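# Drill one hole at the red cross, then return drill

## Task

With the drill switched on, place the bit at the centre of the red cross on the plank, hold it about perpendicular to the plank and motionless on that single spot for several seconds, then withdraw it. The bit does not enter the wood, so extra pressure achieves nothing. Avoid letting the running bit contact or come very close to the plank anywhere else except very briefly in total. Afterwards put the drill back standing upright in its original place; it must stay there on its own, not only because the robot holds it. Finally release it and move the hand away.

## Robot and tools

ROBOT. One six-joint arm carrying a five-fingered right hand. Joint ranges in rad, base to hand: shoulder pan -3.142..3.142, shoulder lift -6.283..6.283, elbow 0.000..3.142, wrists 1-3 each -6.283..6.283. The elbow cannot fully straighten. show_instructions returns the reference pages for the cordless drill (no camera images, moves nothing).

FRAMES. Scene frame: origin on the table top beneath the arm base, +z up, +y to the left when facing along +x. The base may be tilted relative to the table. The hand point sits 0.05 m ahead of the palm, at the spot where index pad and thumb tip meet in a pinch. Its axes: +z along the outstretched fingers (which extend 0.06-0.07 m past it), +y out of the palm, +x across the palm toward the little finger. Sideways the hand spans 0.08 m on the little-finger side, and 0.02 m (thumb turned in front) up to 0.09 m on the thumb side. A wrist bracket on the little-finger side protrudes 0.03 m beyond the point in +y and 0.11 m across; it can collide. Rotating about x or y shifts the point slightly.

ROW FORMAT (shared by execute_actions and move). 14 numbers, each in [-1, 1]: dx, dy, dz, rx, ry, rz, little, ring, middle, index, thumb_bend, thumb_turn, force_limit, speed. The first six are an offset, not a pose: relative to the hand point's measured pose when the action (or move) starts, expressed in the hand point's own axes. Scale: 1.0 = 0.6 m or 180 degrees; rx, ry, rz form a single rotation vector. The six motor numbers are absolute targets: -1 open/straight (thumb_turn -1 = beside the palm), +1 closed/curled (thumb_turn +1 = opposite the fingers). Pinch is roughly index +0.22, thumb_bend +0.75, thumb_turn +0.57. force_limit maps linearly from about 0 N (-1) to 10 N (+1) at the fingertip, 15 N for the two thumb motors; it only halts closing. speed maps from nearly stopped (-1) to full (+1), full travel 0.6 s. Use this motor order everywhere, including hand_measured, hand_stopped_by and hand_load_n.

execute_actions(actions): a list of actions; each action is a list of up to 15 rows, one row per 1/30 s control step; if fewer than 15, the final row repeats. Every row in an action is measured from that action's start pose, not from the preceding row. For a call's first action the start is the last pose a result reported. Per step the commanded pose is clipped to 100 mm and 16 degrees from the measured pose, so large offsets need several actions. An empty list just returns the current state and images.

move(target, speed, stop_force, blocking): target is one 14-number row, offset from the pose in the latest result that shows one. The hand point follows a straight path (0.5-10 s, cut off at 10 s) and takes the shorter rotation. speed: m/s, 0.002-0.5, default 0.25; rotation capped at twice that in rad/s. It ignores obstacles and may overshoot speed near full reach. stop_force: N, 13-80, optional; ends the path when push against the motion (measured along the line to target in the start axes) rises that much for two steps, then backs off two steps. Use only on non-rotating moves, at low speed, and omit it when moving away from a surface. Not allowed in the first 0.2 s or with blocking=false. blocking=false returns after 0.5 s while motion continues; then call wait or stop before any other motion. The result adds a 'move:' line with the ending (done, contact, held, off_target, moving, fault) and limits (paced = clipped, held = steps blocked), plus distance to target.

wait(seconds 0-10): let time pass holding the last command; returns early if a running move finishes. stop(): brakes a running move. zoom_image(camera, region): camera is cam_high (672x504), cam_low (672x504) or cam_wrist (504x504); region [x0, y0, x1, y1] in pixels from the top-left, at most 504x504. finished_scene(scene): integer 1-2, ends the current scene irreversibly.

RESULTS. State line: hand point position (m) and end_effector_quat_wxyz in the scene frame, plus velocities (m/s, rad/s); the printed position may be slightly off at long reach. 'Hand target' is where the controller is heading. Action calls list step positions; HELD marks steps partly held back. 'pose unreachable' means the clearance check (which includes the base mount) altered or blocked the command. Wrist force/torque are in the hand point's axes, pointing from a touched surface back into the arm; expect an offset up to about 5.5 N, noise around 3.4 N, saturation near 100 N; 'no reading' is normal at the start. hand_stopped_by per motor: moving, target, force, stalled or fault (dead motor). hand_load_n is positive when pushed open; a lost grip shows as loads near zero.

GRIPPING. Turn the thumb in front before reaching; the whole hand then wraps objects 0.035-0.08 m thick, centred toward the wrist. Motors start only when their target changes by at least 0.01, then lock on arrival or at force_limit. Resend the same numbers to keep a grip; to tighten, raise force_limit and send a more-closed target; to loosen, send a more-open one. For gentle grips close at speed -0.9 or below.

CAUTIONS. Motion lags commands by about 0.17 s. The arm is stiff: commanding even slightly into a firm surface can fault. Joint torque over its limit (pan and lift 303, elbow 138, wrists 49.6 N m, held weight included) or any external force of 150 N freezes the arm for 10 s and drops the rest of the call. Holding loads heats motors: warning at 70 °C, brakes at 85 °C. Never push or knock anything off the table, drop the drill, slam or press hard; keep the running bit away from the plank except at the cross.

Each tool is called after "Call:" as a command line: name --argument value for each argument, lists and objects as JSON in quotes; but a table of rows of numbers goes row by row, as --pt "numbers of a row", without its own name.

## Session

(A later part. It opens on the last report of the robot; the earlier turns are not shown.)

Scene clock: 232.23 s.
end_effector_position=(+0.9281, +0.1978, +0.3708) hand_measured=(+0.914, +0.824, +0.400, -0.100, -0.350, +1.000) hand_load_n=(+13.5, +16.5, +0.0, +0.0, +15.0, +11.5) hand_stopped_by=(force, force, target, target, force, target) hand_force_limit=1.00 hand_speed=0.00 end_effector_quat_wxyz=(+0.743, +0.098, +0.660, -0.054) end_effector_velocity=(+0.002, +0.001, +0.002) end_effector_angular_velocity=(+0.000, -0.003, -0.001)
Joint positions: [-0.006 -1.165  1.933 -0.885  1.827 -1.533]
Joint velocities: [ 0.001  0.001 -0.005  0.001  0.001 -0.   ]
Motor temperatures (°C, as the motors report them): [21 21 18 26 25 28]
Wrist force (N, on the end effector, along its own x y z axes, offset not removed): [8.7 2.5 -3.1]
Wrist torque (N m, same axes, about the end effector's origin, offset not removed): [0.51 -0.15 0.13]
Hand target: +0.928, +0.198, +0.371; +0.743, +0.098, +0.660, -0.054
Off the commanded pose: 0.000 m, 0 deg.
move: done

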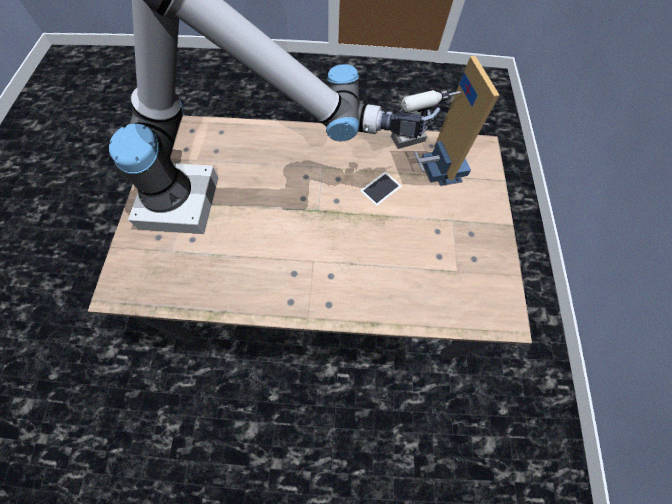

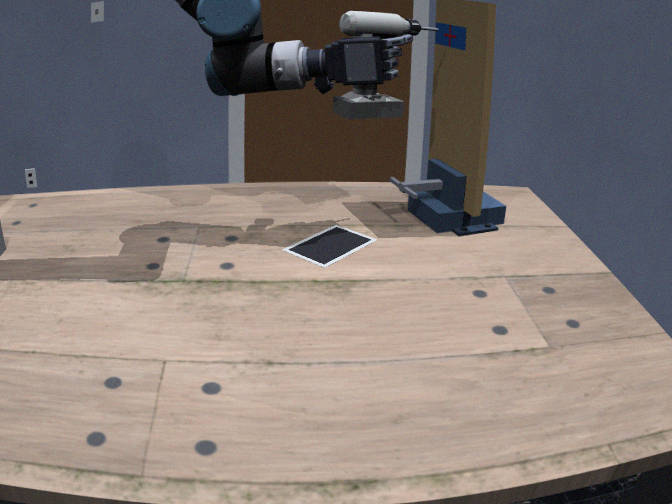

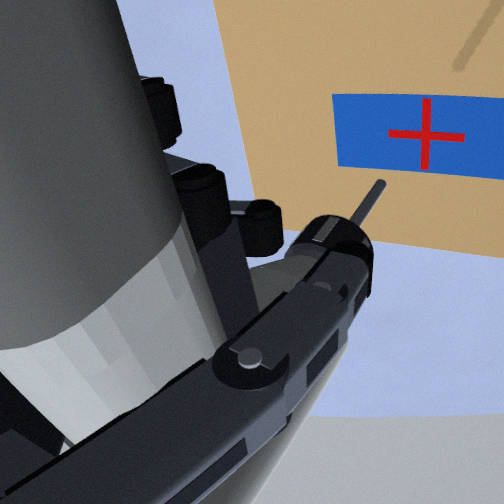

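Call:
move --target '[0.02,0.019,0.022,0,0,0,1,1,0.4,-0.1,1,1,1,0]' --speed 0.04

Call:
zoom_image --camera "cam_low" --region '[400,0,500,70]'

Call:
zoom_image --camera "cam_high" --region '[430,60,500,120]'

Scene clock: 242.87 s.
end_effector_position=(+0.9446, +0.2065, +0.3612) hand_measured=(+0.914, +0.824, +0.400, -0.100, -0.350, +1.000) hand_load_n=(+13.5, +16.5, +0.0, +0.0, +15.0, +11.5) hand_stopped_by=(force, force, target, target, force, target) hand_force_limit=1.00 hand_speed=0.00 end_effector_quat_wxyz=(+0.743, +0.098, +0.660, -0.054) end_effector_velocity=(+0.002, +0.001, -0.002) end_effector_angular_velocity=(+0.000, +0.001, -0.001)
Joint positions: [ 0.006 -1.13   1.9   -0.887  1.838 -1.534]
Joint velocities: [ 0.001  0.005 -0.004 -0.     0.003 -0.   ]
Motor temperatures (°C, as the motors report them): [21 21 18 26 25 28]
Wrist force (N, on the end effector, along its own x y z axes, offset not removed): [7.7 1.6 -5.0]
Wrist torque (N m, same axes, about the end effector's origin, offset not removed): [0.63 0.03 -0.25]
Hand target: +0.945, +0.207, +0.361; +0.743, +0.098, +0.660, -0.054
Off the commanded pose: 0.000 m, 0 deg.
move: done

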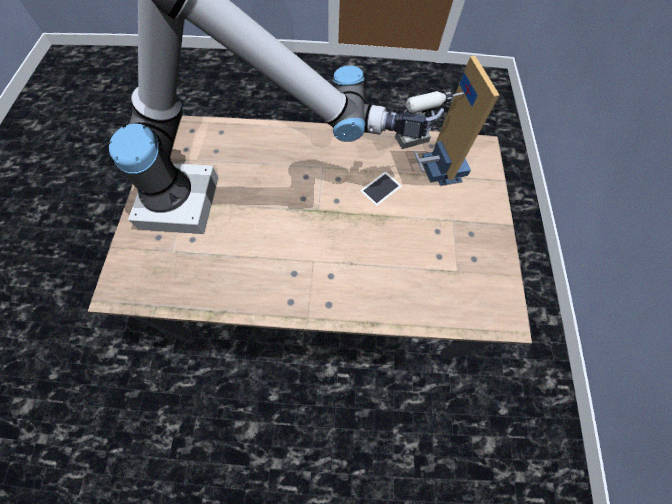

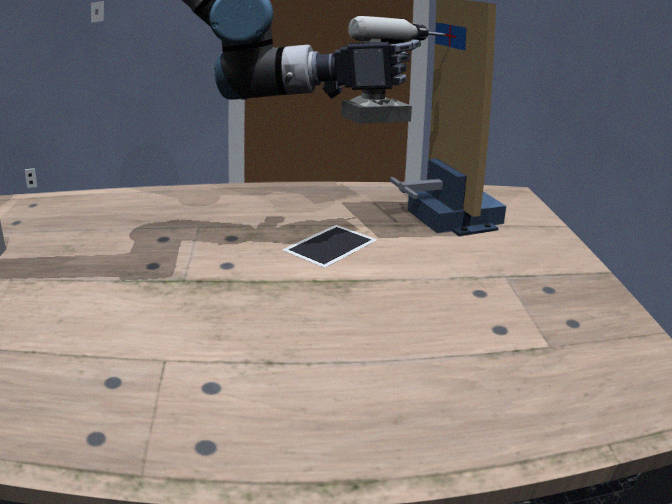

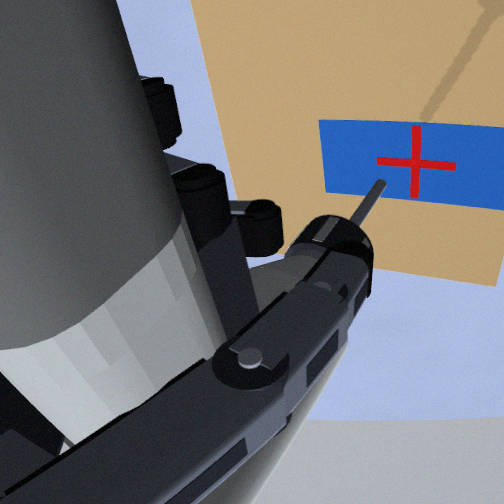

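Region (400, 0, 500, 70) of cam_low's 672x504 image, scaled by 5.040, with more detail than that image has; it fills the top 353 rows of this view, and the rest is white.

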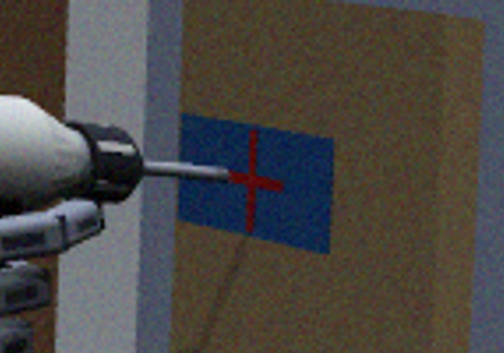

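Region (430, 60, 500, 120) of cam_high's 672x504 image, scaled by 7.200, with more detail than that image has; it fills the top 432 rows of this view, and the rest is white.

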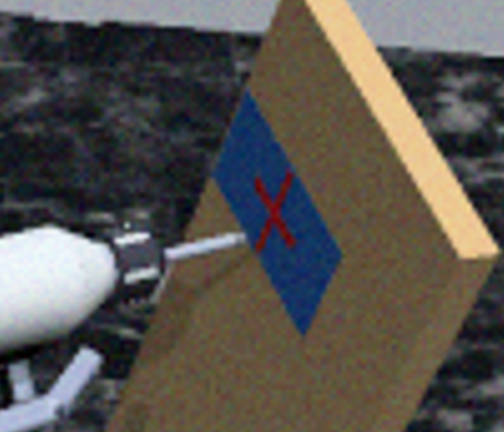

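Call:
execute_actions --actions '[[[0.002,0.0095,0.003,0,0,0,1,1,0.4,-0.1,1,1,1,0]]]'

Call:
move --target '[0.004,0.017,0.03,0,0,0,1,1,0.4,-0.1,1,1,1,0]' --speed 0.003 --stop_force 13

Call:
zoom_image --camera "cam_low" --region '[400,0,500,70]'

Call:
zoom_image --camera "cam_high" --region '[430,60,500,120]'

Scene clock: 256.33 s.
end_effector_position=(+0.9477, +0.2117, +0.3607) hand_measured=(+0.914, +0.824, +0.400, -0.100, -0.350, +1.000) hand_load_n=(+13.5, +16.5, +0.0, +0.0, +15.0, +11.5) hand_stopped_by=(force, force, target, target, force, target) hand_force_limit=1.00 hand_speed=0.00 end_effector_quat_wxyz=(+0.743, +0.098, +0.660, -0.054) end_effector_velocity=(+0.000, +0.001, -0.001) end_effector_angular_velocity=(-0.001, +0.002, +0.000)
Joint positions: [ 0.013 -1.123  1.891 -0.885  1.845 -1.535]
Joint velocities: [ 0.001  0.001 -0.001  0.001  0.001 -0.001]
Motor temperatures (°C, as the motors report them): [21 21 18 26 25 28]
Wrist force (N, on the end effector, along its own x y z axes, offset not removed): [11.0 0.9 -6.6]
Wrist torque (N m, same axes, about the end effector's origin, offset not removed): [0.58 -0.26 0.12]
Hand target: +0.948, +0.212, +0.361; +0.743, +0.098, +0.660, -0.054
Off the commanded pose: 0.000 m, 0 deg.
Step readings (end_effector_position):
0: (+0.9448, +0.2066, +0.3612)
1: (+0.9449, +0.2068, +0.3612)
2: (+0.9455, +0.2077, +0.3611)
4: (+0.9465, +0.2096, +0.3609)
8: (+0.9474, +0.2112, +0.3607)
15: end_effector_position above

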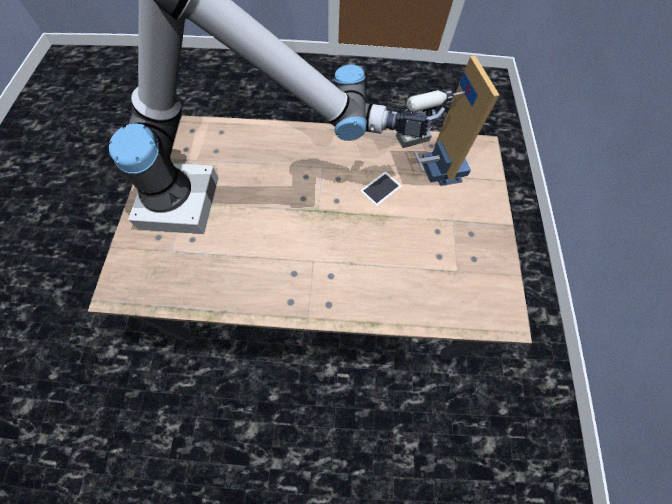

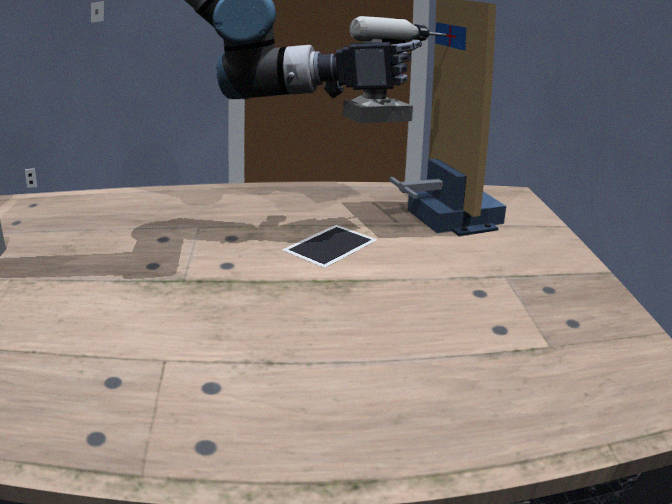

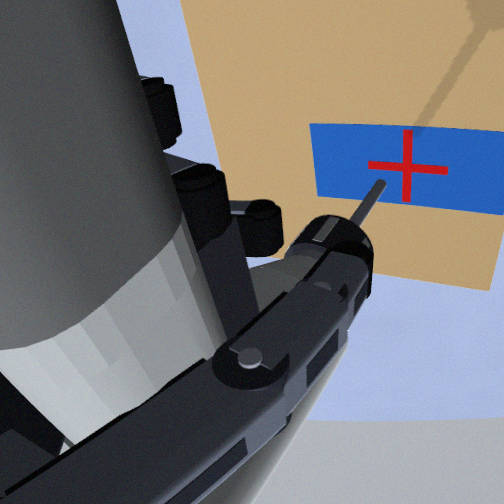

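Scene clock: 263.00 s.
end_effector_position=(+0.9658, +0.2173, +0.3608) hand_measured=(+0.914, +0.824, +0.400, -0.100, -0.350, +1.000) hand_load_n=(+13.0, +15.5, +0.0, +0.0, +15.0, +11.0) hand_stopped_by=(force, force, target, target, force, target) hand_force_limit=1.00 hand_speed=0.00 end_effector_quat_wxyz=(+0.743, +0.098, +0.660, -0.054) end_effector_velocity=(-0.001, +0.000, +0.000) end_effector_angular_velocity=(+0.000, -0.000, +0.001)
Joint positions: [ 0.02  -1.099  1.851 -0.869  1.852 -1.536]
Joint velocities: [-0.    -0.002  0.002 -0.    -0.001  0.001]
Motor temperatures (°C, as the motors report them): [21 21 18 26 25 28]
Wrist force (N, on the end effector, along its own x y z axes, offset not removed): [8.2 -8.3 -22.2]
Wrist torque (N m, same axes, about the end effector's origin, offset not removed): [0.50 -0.33 0.18]
Hand target: +0.966, +0.217, +0.361; +0.743, +0.098, +0.660, -0.054
Off the commanded pose: 0.002 m, 0 deg.
move: contact

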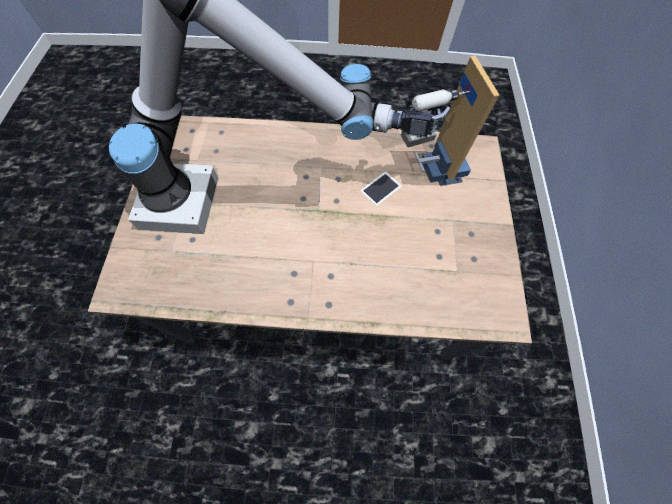

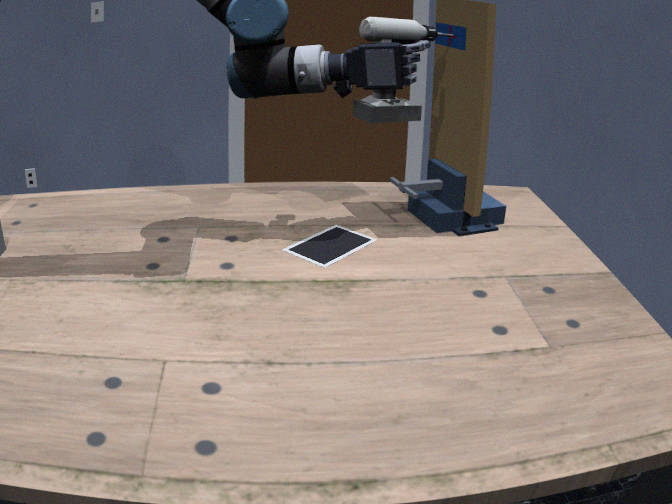

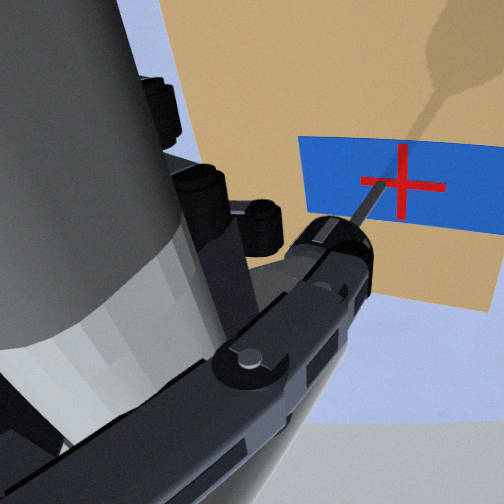

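Region (400, 0, 500, 70) of cam_low's 672x504 image, scaled by 5.040, with more detail than that image has; it fills the top 353 rows of this view, and the rest is white.

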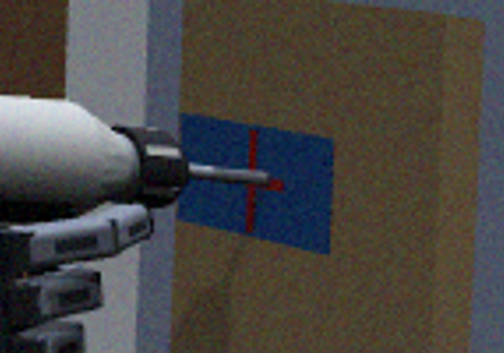

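Region (430, 60, 500, 120) of cam_high's 672x504 image, scaled by 7.200, with more detail than that image has; it fills the top 432 rows of this view, and the rest is white.

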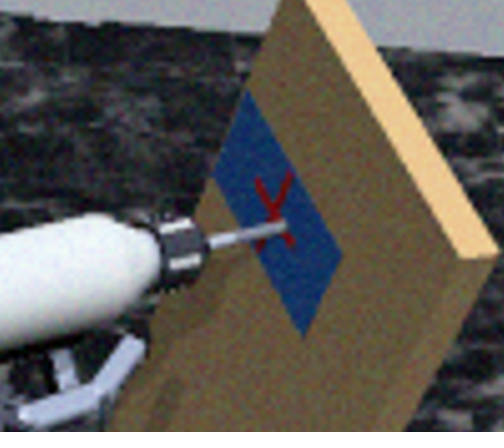

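Call:
execute_actions --actions '[[[0,-0.004,-0.007,0,0,0,1,1,0.4,-0.1,1,1,1,0]],[[0,0.013,-0.0075,0,0,0,1,1,0.4,-0.1,1,1,1,0]]]'

Call:
move --target '[0.002,0.01,0.018,0,0,0,1,1,0.4,-0.1,1,1,1,0]' --speed 0.003 --stop_force 13

Call:
zoom_image --camera "cam_low" --region '[400,0,500,70]'

Call:
zoom_image --camera "cam_high" --region '[430,60,500,120]'

Scene clock: 293.50 s.
end_effector_position=(+0.9585, +0.2244, +0.3602) hand_measured=(+0.914, +0.824, +0.400, -0.100, -0.350, +1.000) hand_load_n=(+13.5, +16.5, +0.0, +0.0, +15.0, +11.5) hand_stopped_by=(force, force, target, target, force, target) hand_force_limit=1.00 hand_speed=0.00 end_effector_quat_wxyz=(+0.743, +0.098, +0.660, -0.054) end_effector_velocity=(-0.000, +0.001, -0.001) end_effector_angular_velocity=(-0.000, +0.002, -0.002)
Joint positions: [ 0.03  -1.105  1.861 -0.874  1.862 -1.537]
Joint velocities: [ 0.001  0.001 -0.     0.001  0.003 -0.001]
Motor temperatures (°C, as the motors report them): [21 21 18 26 25 28]
Wrist force (N, on the end effector, along its own x y z axes, offset not removed): [7.7 4.4 -1.9]
Wrist torque (N m, same axes, about the end effector's origin, offset not removed): [0.69 -0.22 0.12]
Hand target: +0.958, +0.224, +0.360; +0.743, +0.098, +0.660, -0.054
Off the commanded pose: 0.000 m, 0 deg.
Step readings (end_effector_position; steps 1 to 15: 1st action; 16 to 30: 2nd action):
0: (+0.9656, +0.2172, +0.3609)
1: (+0.9655, +0.2172, +0.3609)
2: (+0.9647, +0.2169, +0.3609)
4: (+0.9631, +0.2164, +0.3605)
8: (+0.9617, +0.2160, +0.3603)
15: (+0.9612, +0.2159, +0.3601)
16: (+0.9611, +0.2161, +0.3602)
17: (+0.9607, +0.2176, +0.3602)
19: (+0.9596, +0.2208, +0.3602)
23: (+0.9588, +0.2235, +0.3602)
30: end_effector_position above

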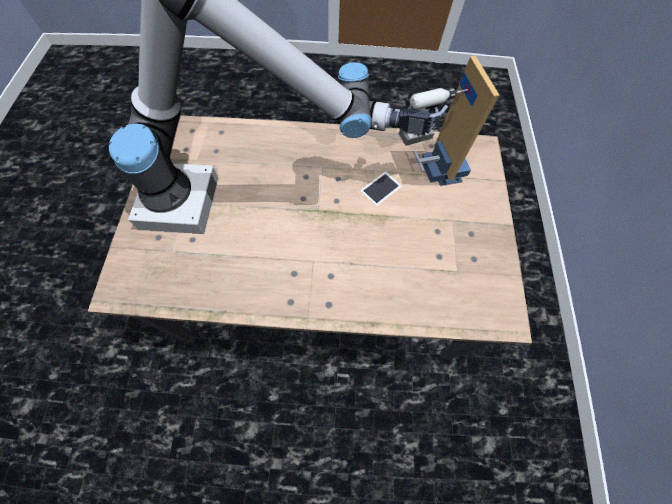

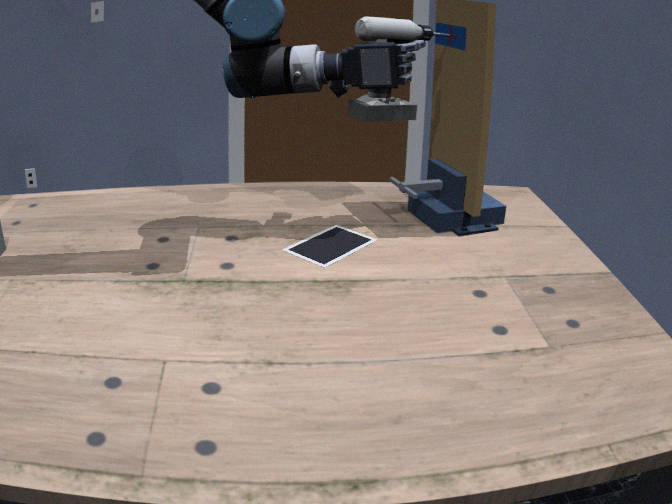

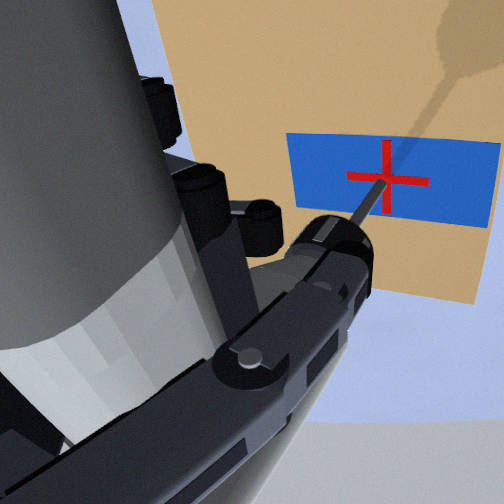

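Scene clock: 295.47 s.
end_effector_position=(+0.9631, +0.2257, +0.3602) hand_measured=(+0.914, +0.824, +0.400, -0.100, -0.350, +1.000) hand_load_n=(+13.0, +16.0, +0.0, +0.0, +15.0, +11.0) hand_stopped_by=(force, force, target, target, force, target) hand_force_limit=1.00 hand_speed=0.00 end_effector_quat_wxyz=(+0.743, +0.098, +0.660, -0.054) end_effector_velocity=(-0.001, +0.000, -0.003) end_effector_angular_velocity=(-0.000, +0.004, +0.001)
Joint positions: [ 0.032 -1.099  1.851 -0.87   1.864 -1.537]
Joint velocities: [ 0.     0.001  0.002  0.001 -0.     0.   ]
Motor temperatures (°C, as the motors report them): [21 21 18 26 25 28]
Wrist force (N, on the end effector, along its own x y z axes, offset not removed): [8.5 -8.8 -21.2]
Wrist torque (N m, same axes, about the end effector's origin, offset not removed): [0.10 -0.12 0.10]
Hand target: +0.963, +0.226, +0.360; +0.743, +0.098, +0.660, -0.054
Off the commanded pose: 0.008 m, 0 deg.
move: contact

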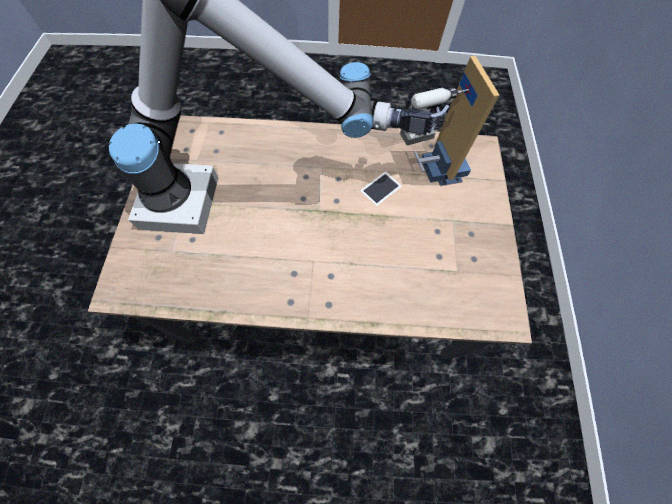

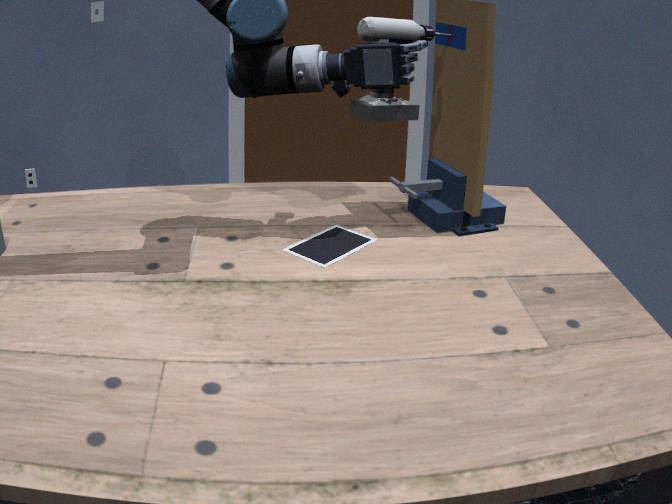

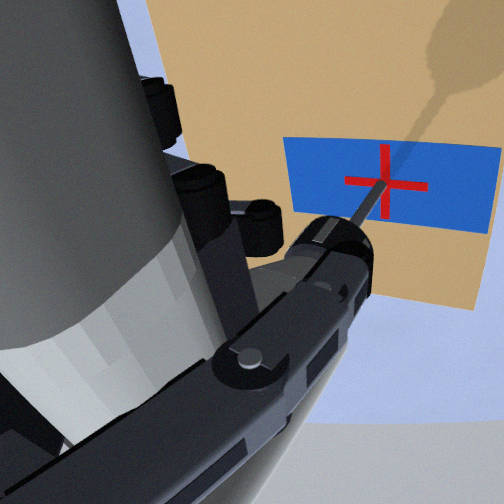

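Region (400, 0, 500, 70) of cam_low's 672x504 image, scaled by 5.040, with more detail than that image has; it fills the top 353 rows of this view, and the rest is white.

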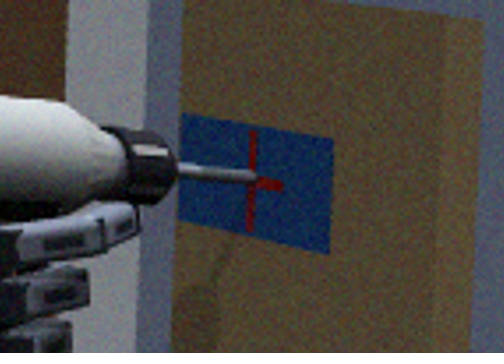

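Region (430, 60, 500, 120) of cam_high's 672x504 image, scaled by 7.200, with more detail than that image has; it fills the top 432 rows of this view, and the rest is white.

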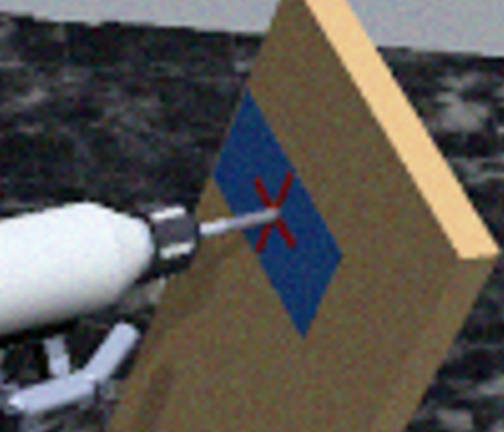

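Call:
execute_actions --actions '[[[0,0,0,0,0,0,1,1,1,-0.1,1,1,1,0]],[[0,0,0,0,0,0,1,1,1,-0.1,1,1,1,0]]]'

Call:
wait --seconds 5

Call:
zoom_image --camera "cam_low" --region '[400,0,500,70]'

Call:
execute_actions --actions '[[[0,0,0,0,0,0,1,1,0.4,-0.1,1,1,1,0]],[[0,0,0,0,0,0,1,1,0.4,-0.1,1,1,1,0]]]'

Scene clock: 303.60 s.
end_effector_position=(+0.9631, +0.2257, +0.3602) hand_measured=(+0.914, +0.824, +0.556, -0.100, -0.350, +1.000) hand_load_n=(+13.0, +14.5, +10.5, +0.0, +15.5, +11.0) hand_stopped_by=(force, force, force, target, force, target) hand_force_limit=1.00 hand_speed=0.00 end_effector_quat_wxyz=(+0.743, +0.098, +0.660, -0.054) end_effector_velocity=(-0.000, -0.000, -0.000) end_effector_angular_velocity=(+0.000, +0.001, -0.001)
Joint positions: [ 0.032 -1.099  1.851 -0.87   1.864 -1.537]
Joint velocities: [0.    0.    0.    0.001 0.001 0.   ]
Motor temperatures (°C, as the motors report them): [21 21 18 26 25 28]
Wrist force (N, on the end effector, along its own x y z axes, offset not removed): [9.6 -10.0 -12.6]
Wrist torque (N m, same axes, about the end effector's origin, offset not removed): [-0.02 -0.58 0.06]
Hand target: +0.963, +0.226, +0.360; +0.743, +0.098, +0.660, -0.054
Off the commanded pose: 0.000 m, 0 deg.
Step readings (end_effector_position; steps 1 to 15: 1st action; 16 to 30: 2nd action):
0: (+0.9630, +0.2257, +0.3603)
1: (+0.9630, +0.2257, +0.3603)
2: (+0.9630, +0.2257, +0.3603)
4: (+0.9630, +0.2257, +0.3603)
8: (+0.9630, +0.2257, +0.3603)
15: (+0.9631, +0.2257, +0.3602)
16: (+0.9631, +0.2257, +0.3602)
17: (+0.9631, +0.2257, +0.3602)
19: (+0.9631, +0.2257, +0.3602)
23: (+0.9631, +0.2257, +0.3602)
30: end_effector_position above

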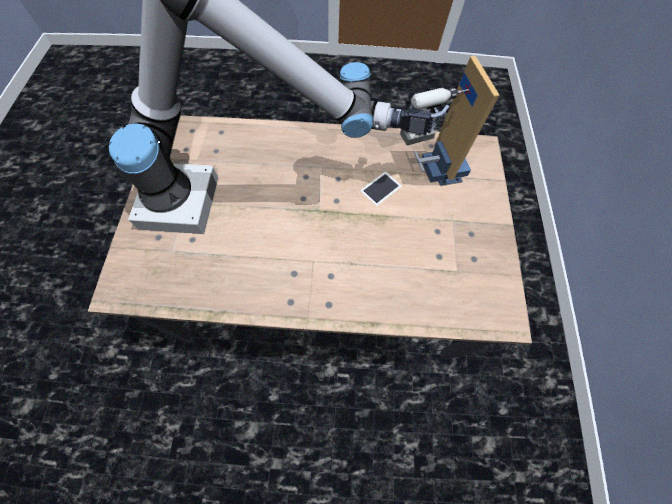

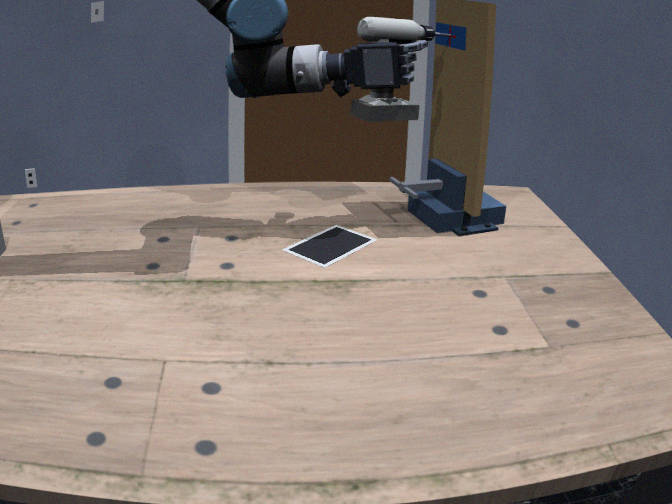

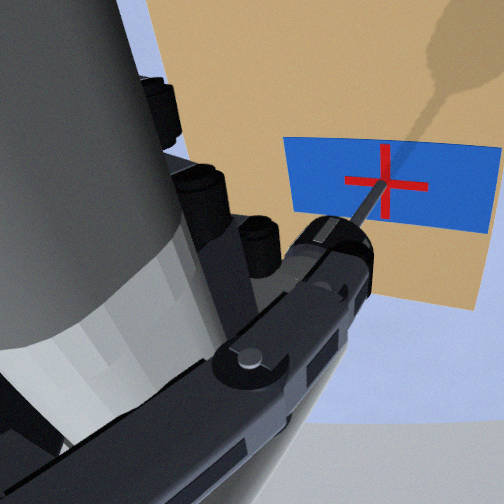

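Scene clock: 308.60 s.
end_effector_position=(+0.9631, +0.2257, +0.3602) hand_measured=(+0.914, +0.824, +0.556, -0.100, -0.350, +1.000) hand_load_n=(+13.0, +14.5, +10.5, +0.0, +15.5, +11.0) hand_stopped_by=(force, force, force, target, force, target) hand_force_limit=1.00 hand_speed=0.00 end_effector_quat_wxyz=(+0.743, +0.098, +0.660, -0.054) end_effector_velocity=(+0.000, +0.000, +0.000) end_effector_angular_velocity=(+0.000, -0.000, +0.000)
Joint positions: [ 0.032 -1.099  1.851 -0.87   1.864 -1.537]
Joint velocities: [-0. -0. -0. -0. -0.  0.]
Motor temperatures (°C, as the motors report them): [21 21 18 26 25 28]
Wrist force (N, on the end effector, along its own x y z axes, offset not removed): [15.1 -7.4 -17.8]
Wrist torque (N m, same axes, about the end effector's origin, offset not removed): [0.56 -1.39 0.41]
Hand target: +0.963, +0.226, +0.360; +0.743, +0.098, +0.660, -0.054
Off the commanded pose: 0.000 m, 0 deg.
wait: 5.00 s; at rest by 0.17 s

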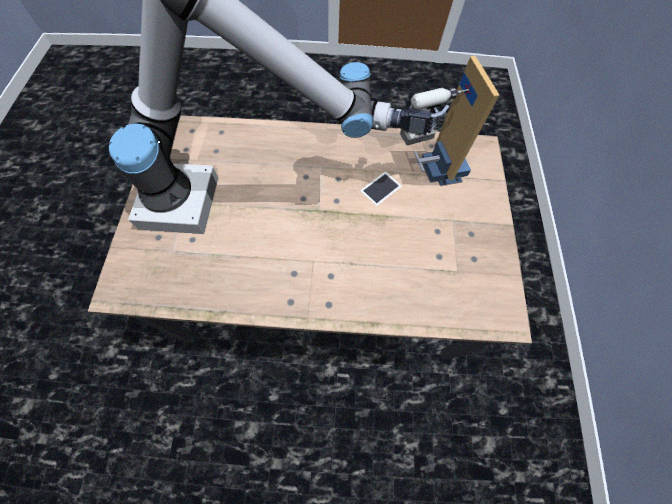

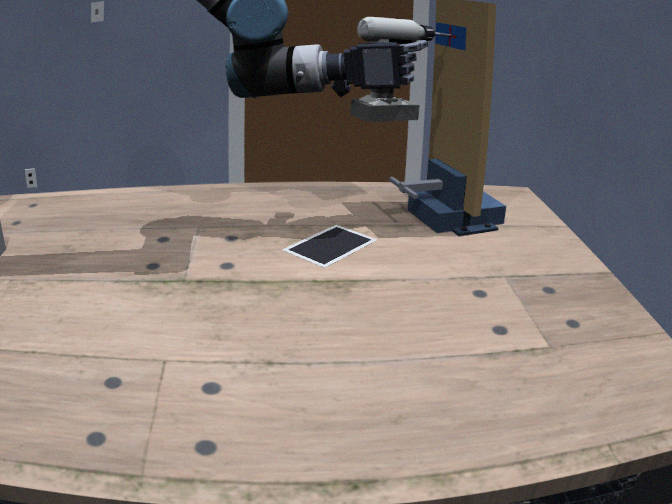

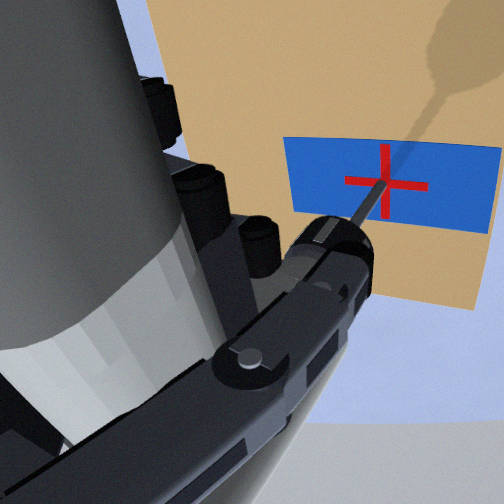

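Region (400, 0, 500, 70) of cam_low's 672x504 image, scaled by 5.040, with more detail than that image has; it fills the top 353 rows of this view, and the rest is white.

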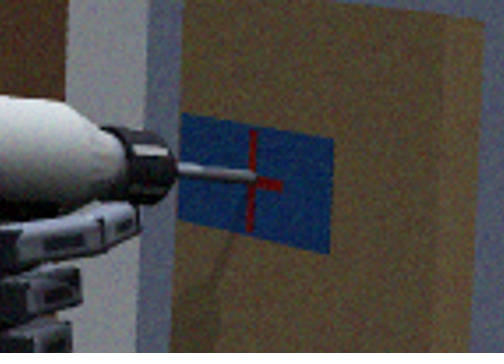

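Scene clock: 309.60 s.
end_effector_position=(+0.9631, +0.2257, +0.3602) hand_measured=(+0.914, +0.824, +0.400, -0.100, -0.350, +1.000) hand_load_n=(+13.0, +16.0, +0.0, +0.0, +15.0, +11.0) hand_stopped_by=(force, force, target, target, force, target) hand_force_limit=1.00 hand_speed=0.00 end_effector_quat_wxyz=(+0.743, +0.098, +0.660, -0.054) end_effector_velocity=(-0.000, -0.000, +0.001) end_effector_angular_velocity=(+0.000, -0.001, -0.001)
Joint positions: [ 0.032 -1.099  1.851 -0.87   1.864 -1.537]
Joint velocities: [-0.    -0.002 -0.     0.001  0.001  0.   ]
Motor temperatures (°C, as the motors report them): [21 21 18 26 25 28]
Wrist force (N, on the end effector, along its own x y z axes, offset not removed): [14.0 -6.0 -17.9]
Wrist torque (N m, same axes, about the end effector's origin, offset not removed): [0.42 -1.13 0.54]
Hand target: +0.963, +0.226, +0.360; +0.743, +0.098, +0.660, -0.054
Off the commanded pose: 0.000 m, 0 deg.
Step readings (end_effector_position; steps 1 to 15: 1st action; 16 to 30: 2nd action):
0: (+0.9631, +0.2257, +0.3602)
1: (+0.9631, +0.2257, +0.3602)
2: (+0.9631, +0.2257, +0.3602)
4: (+0.9631, +0.2257, +0.3602)
8: (+0.9631, +0.2257, +0.3602)
15: (+0.9631, +0.2257, +0.3602)
16: (+0.9631, +0.2257, +0.3602)
17: (+0.9631, +0.2257, +0.3602)
19: (+0.9631, +0.2257, +0.3602)
23: (+0.9631, +0.2257, +0.3602)
30: end_effector_position above

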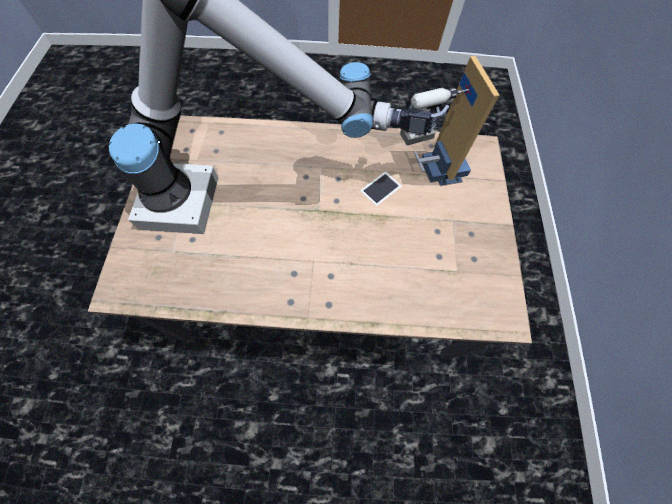

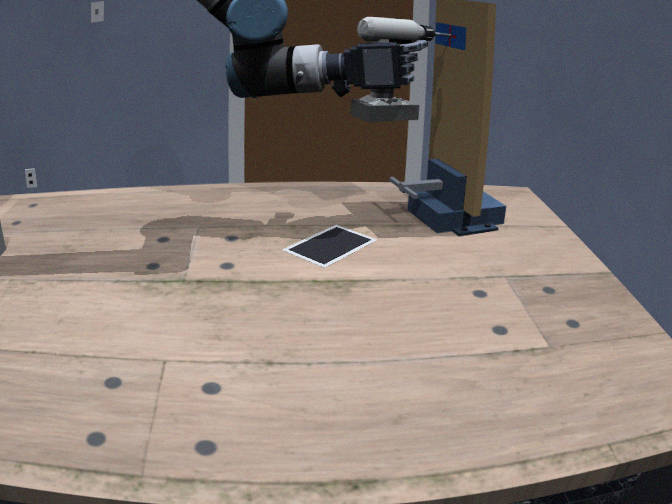

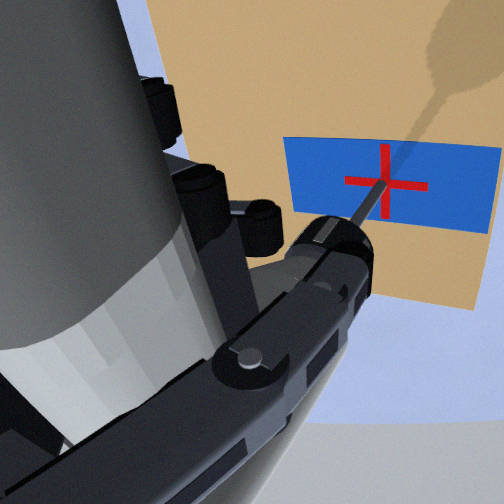

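Call:
execute_actions --actions '[[[0,0,0,0,0,0,1,1,1,1,1,1,1,0]],[[0,0,0,0,0,0,1,1,1,1,1,1,1,0]]]'

Call:
zoom_image --camera "cam_high" --region '[400,60,500,150]'

Call:
zoom_image --camera "cam_low" --region '[340,0,480,110]'

Scene clock: 320.70 s.
end_effector_position=(+0.9631, +0.2257, +0.3602) hand_measured=(+0.912, +0.824, +0.556, +0.076, -0.350, +1.000) hand_load_n=(+15.5, +16.0, +10.0, +11.0, +15.5, +9.0) hand_stopped_by=(force, force, force, force, force, target) hand_force_limit=1.00 hand_speed=0.00 end_effector_quat_wxyz=(+0.743, +0.098, +0.660, -0.054) end_effector_velocity=(-0.000, -0.000, +0.001) end_effector_angular_velocity=(-0.000, -0.002, -0.001)
Joint positions: [ 0.032 -1.099  1.851 -0.87   1.864 -1.537]
Joint velocities: [ 0.    -0.001 -0.    -0.     0.001 -0.001]
Motor temperatures (°C, as the motors report them): [21 21 18 26 25 28]
Wrist force (N, on the end effector, along its own x y z axes, offset not removed): [10.2 0.7 -4.4]
Wrist torque (N m, same axes, about the end effector's origin, offset not removed): [0.47 -0.42 -0.04]
Hand target: +0.963, +0.226, +0.360; +0.743, +0.098, +0.660, -0.054
Off the commanded pose: 0.000 m, 0 deg.
Step readings (end_effector_position; steps 1 to 15: 1st action; 16 to 30: 2nd action):
0: (+0.9631, +0.2257, +0.3602)
1: (+0.9631, +0.2257, +0.3602)
2: (+0.9631, +0.2257, +0.3602)
4: (+0.9631, +0.2257, +0.3602)
8: (+0.9631, +0.2257, +0.3602)
15: (+0.9631, +0.2257, +0.3602)
16: (+0.9631, +0.2257, +0.3602)
17: (+0.9631, +0.2257, +0.3602)
19: (+0.9631, +0.2257, +0.3602)
23: (+0.9631, +0.2257, +0.3602)
30: end_effector_position above

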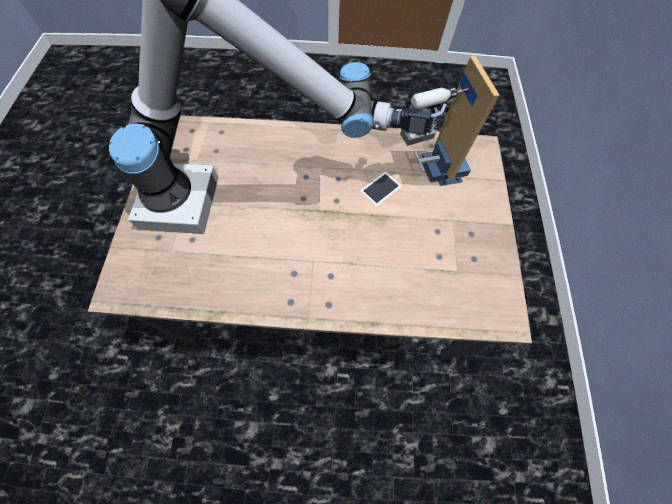

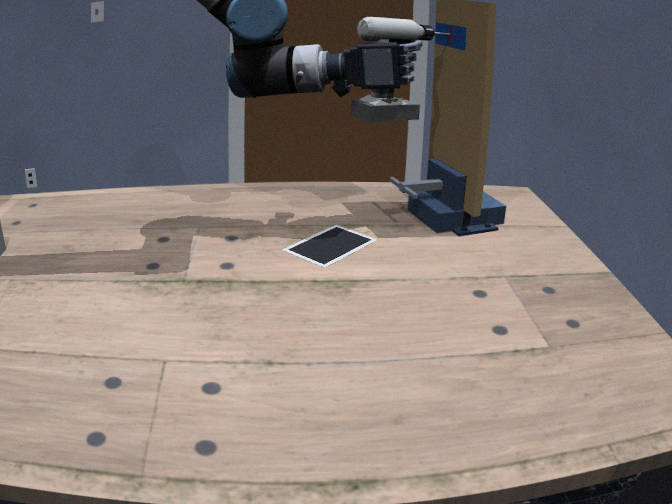

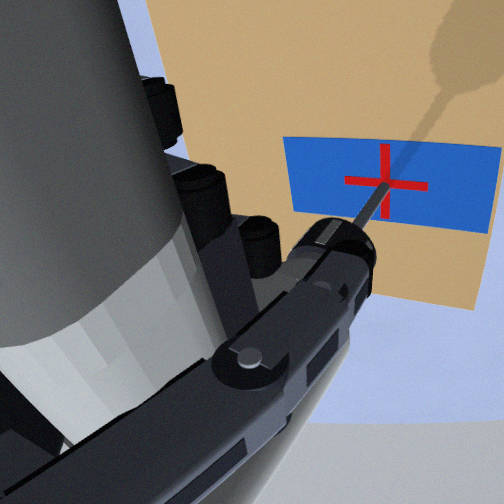

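Region (400, 60, 500, 150) of cam_high's 672x504 image, scaled by 5.040, with more detail than that image has; it fills the top 454 rows of this view, and the rest is white.

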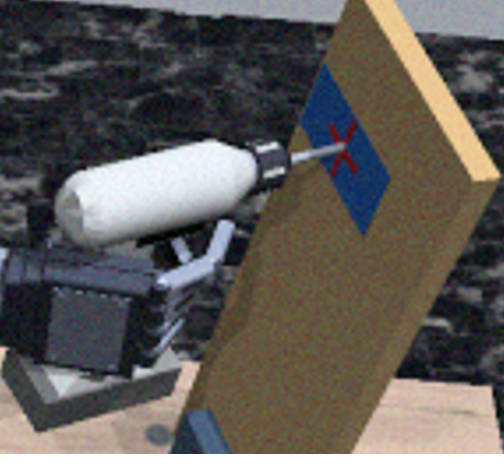

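Region (340, 0, 480, 110) of cam_low's 672x504 image, scaled by 3.600, with more detail than that image has; it fills the top 396 rows of this view, and the rest is white.

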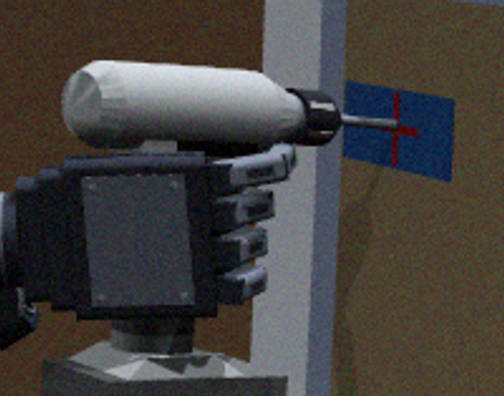

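Call:
execute_actions --actions '[[[0,0,0,0,0,0,1,1,0.3,-0.1,1,1,1,0]],[[0,0,0,0,0,0,1,1,1,-0.1,1,1,1,1]],[[0,0,0,0,0,0,1,1,0.95,-0.1,1,1,1,1]],[[0,0,0,0,0,0,1,1,1,-0.1,1,1,1,1]]]'

Call:
zoom_image --camera "cam_high" --region '[400,60,500,150]'

Scene clock: 331.67 s.
end_effector_position=(+0.9631, +0.2257, +0.3602) hand_measured=(+0.912, +0.824, +0.566, -0.100, -0.350, +1.000) hand_load_n=(+15.5, +16.5, +12.0, +0.0, +15.5, +9.0) hand_stopped_by=(force, force, force, target, force, target) hand_force_limit=1.00 hand_speed=1.00 end_effector_quat_wxyz=(+0.743, +0.098, +0.660, -0.054) end_effector_velocity=(+0.000, -0.000, -0.003) end_effector_angular_velocity=(-0.000, +0.004, -0.001)
Joint positions: [ 0.032 -1.099  1.851 -0.87   1.864 -1.537]
Joint velocities: [-0.     0.003 -0.     0.001  0.001 -0.   ]
Motor temperatures (°C, as the motors report them): [21 21 18 26 25 28]
Wrist force (N, on the end effector, along its own x y z axes, offset not removed): [7.9 0.7 -4.6]
Wrist torque (N m, same axes, about the end effector's origin, offset not removed): [0.60 -0.31 0.02]
Hand target: +0.963, +0.226, +0.360; +0.743, +0.098, +0.660, -0.054
Off the commanded pose: 0.000 m, 0 deg.
Step readings (end_effector_position; steps 1 to 15: 1st action; 16 to 30: 2nd action; 31 to 45: 3rd action; 46 to 60: 4th action):
0: (+0.9631, +0.2257, +0.3602)
1: (+0.9631, +0.2257, +0.3602)
2: (+0.9631, +0.2257, +0.3602)
4: (+0.9631, +0.2257, +0.3602)
8: (+0.9631, +0.2257, +0.3602)
15: (+0.9631, +0.2257, +0.3602)
16: (+0.9631, +0.2257, +0.3602)
17: (+0.9631, +0.2257, +0.3602)
19: (+0.9631, +0.2257, +0.3602)
23: (+0.9631, +0.2257, +0.3602)
30: (+0.9631, +0.2257, +0.3602)
31: (+0.9631, +0.2257, +0.3602)
32: (+0.9631, +0.2257, +0.3602)
34: (+0.9631, +0.2257, +0.3602)
38: (+0.9631, +0.2257, +0.3602)
45: (+0.9631, +0.2257, +0.3602)
46: (+0.9631, +0.2257, +0.3602)
47: (+0.9631, +0.2257, +0.3602)
49: (+0.9631, +0.2257, +0.3602)
53: (+0.9631, +0.2257, +0.3602)
60: end_effector_position above

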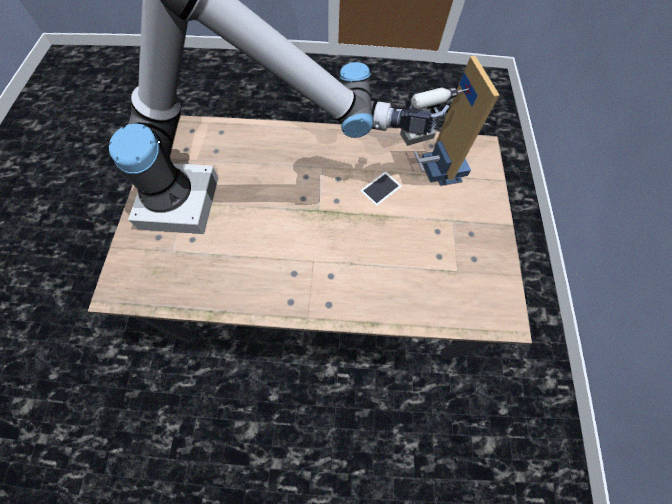

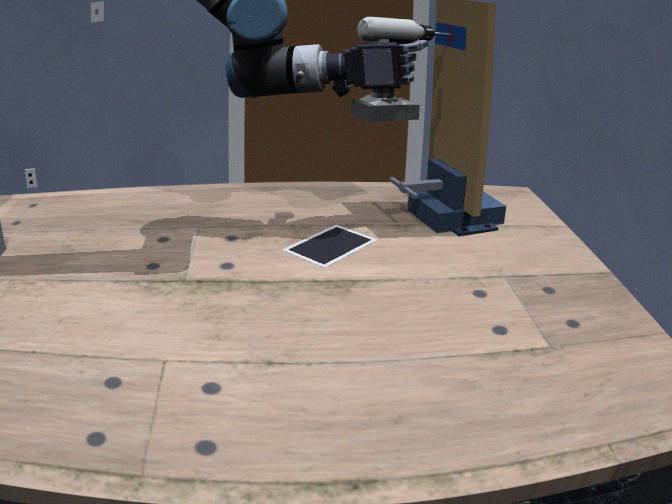

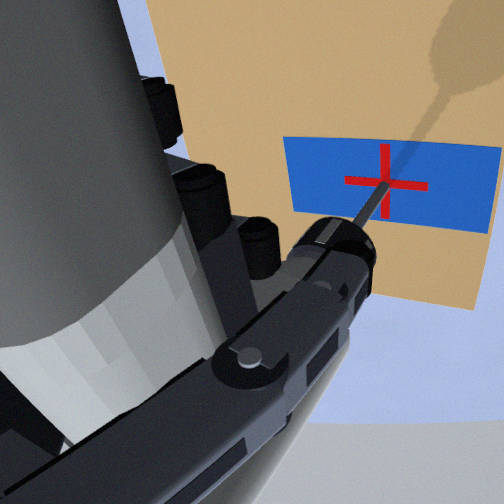

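Region (400, 60, 500, 150) of cam_high's 672x504 image, scaled by 5.040, with more detail than that image has; it fills the top 454 rows of this view, and the rest is white.

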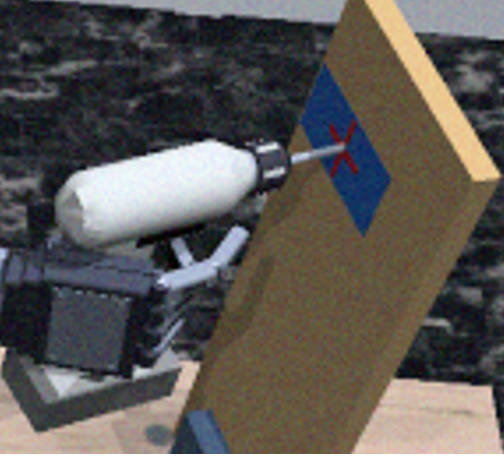

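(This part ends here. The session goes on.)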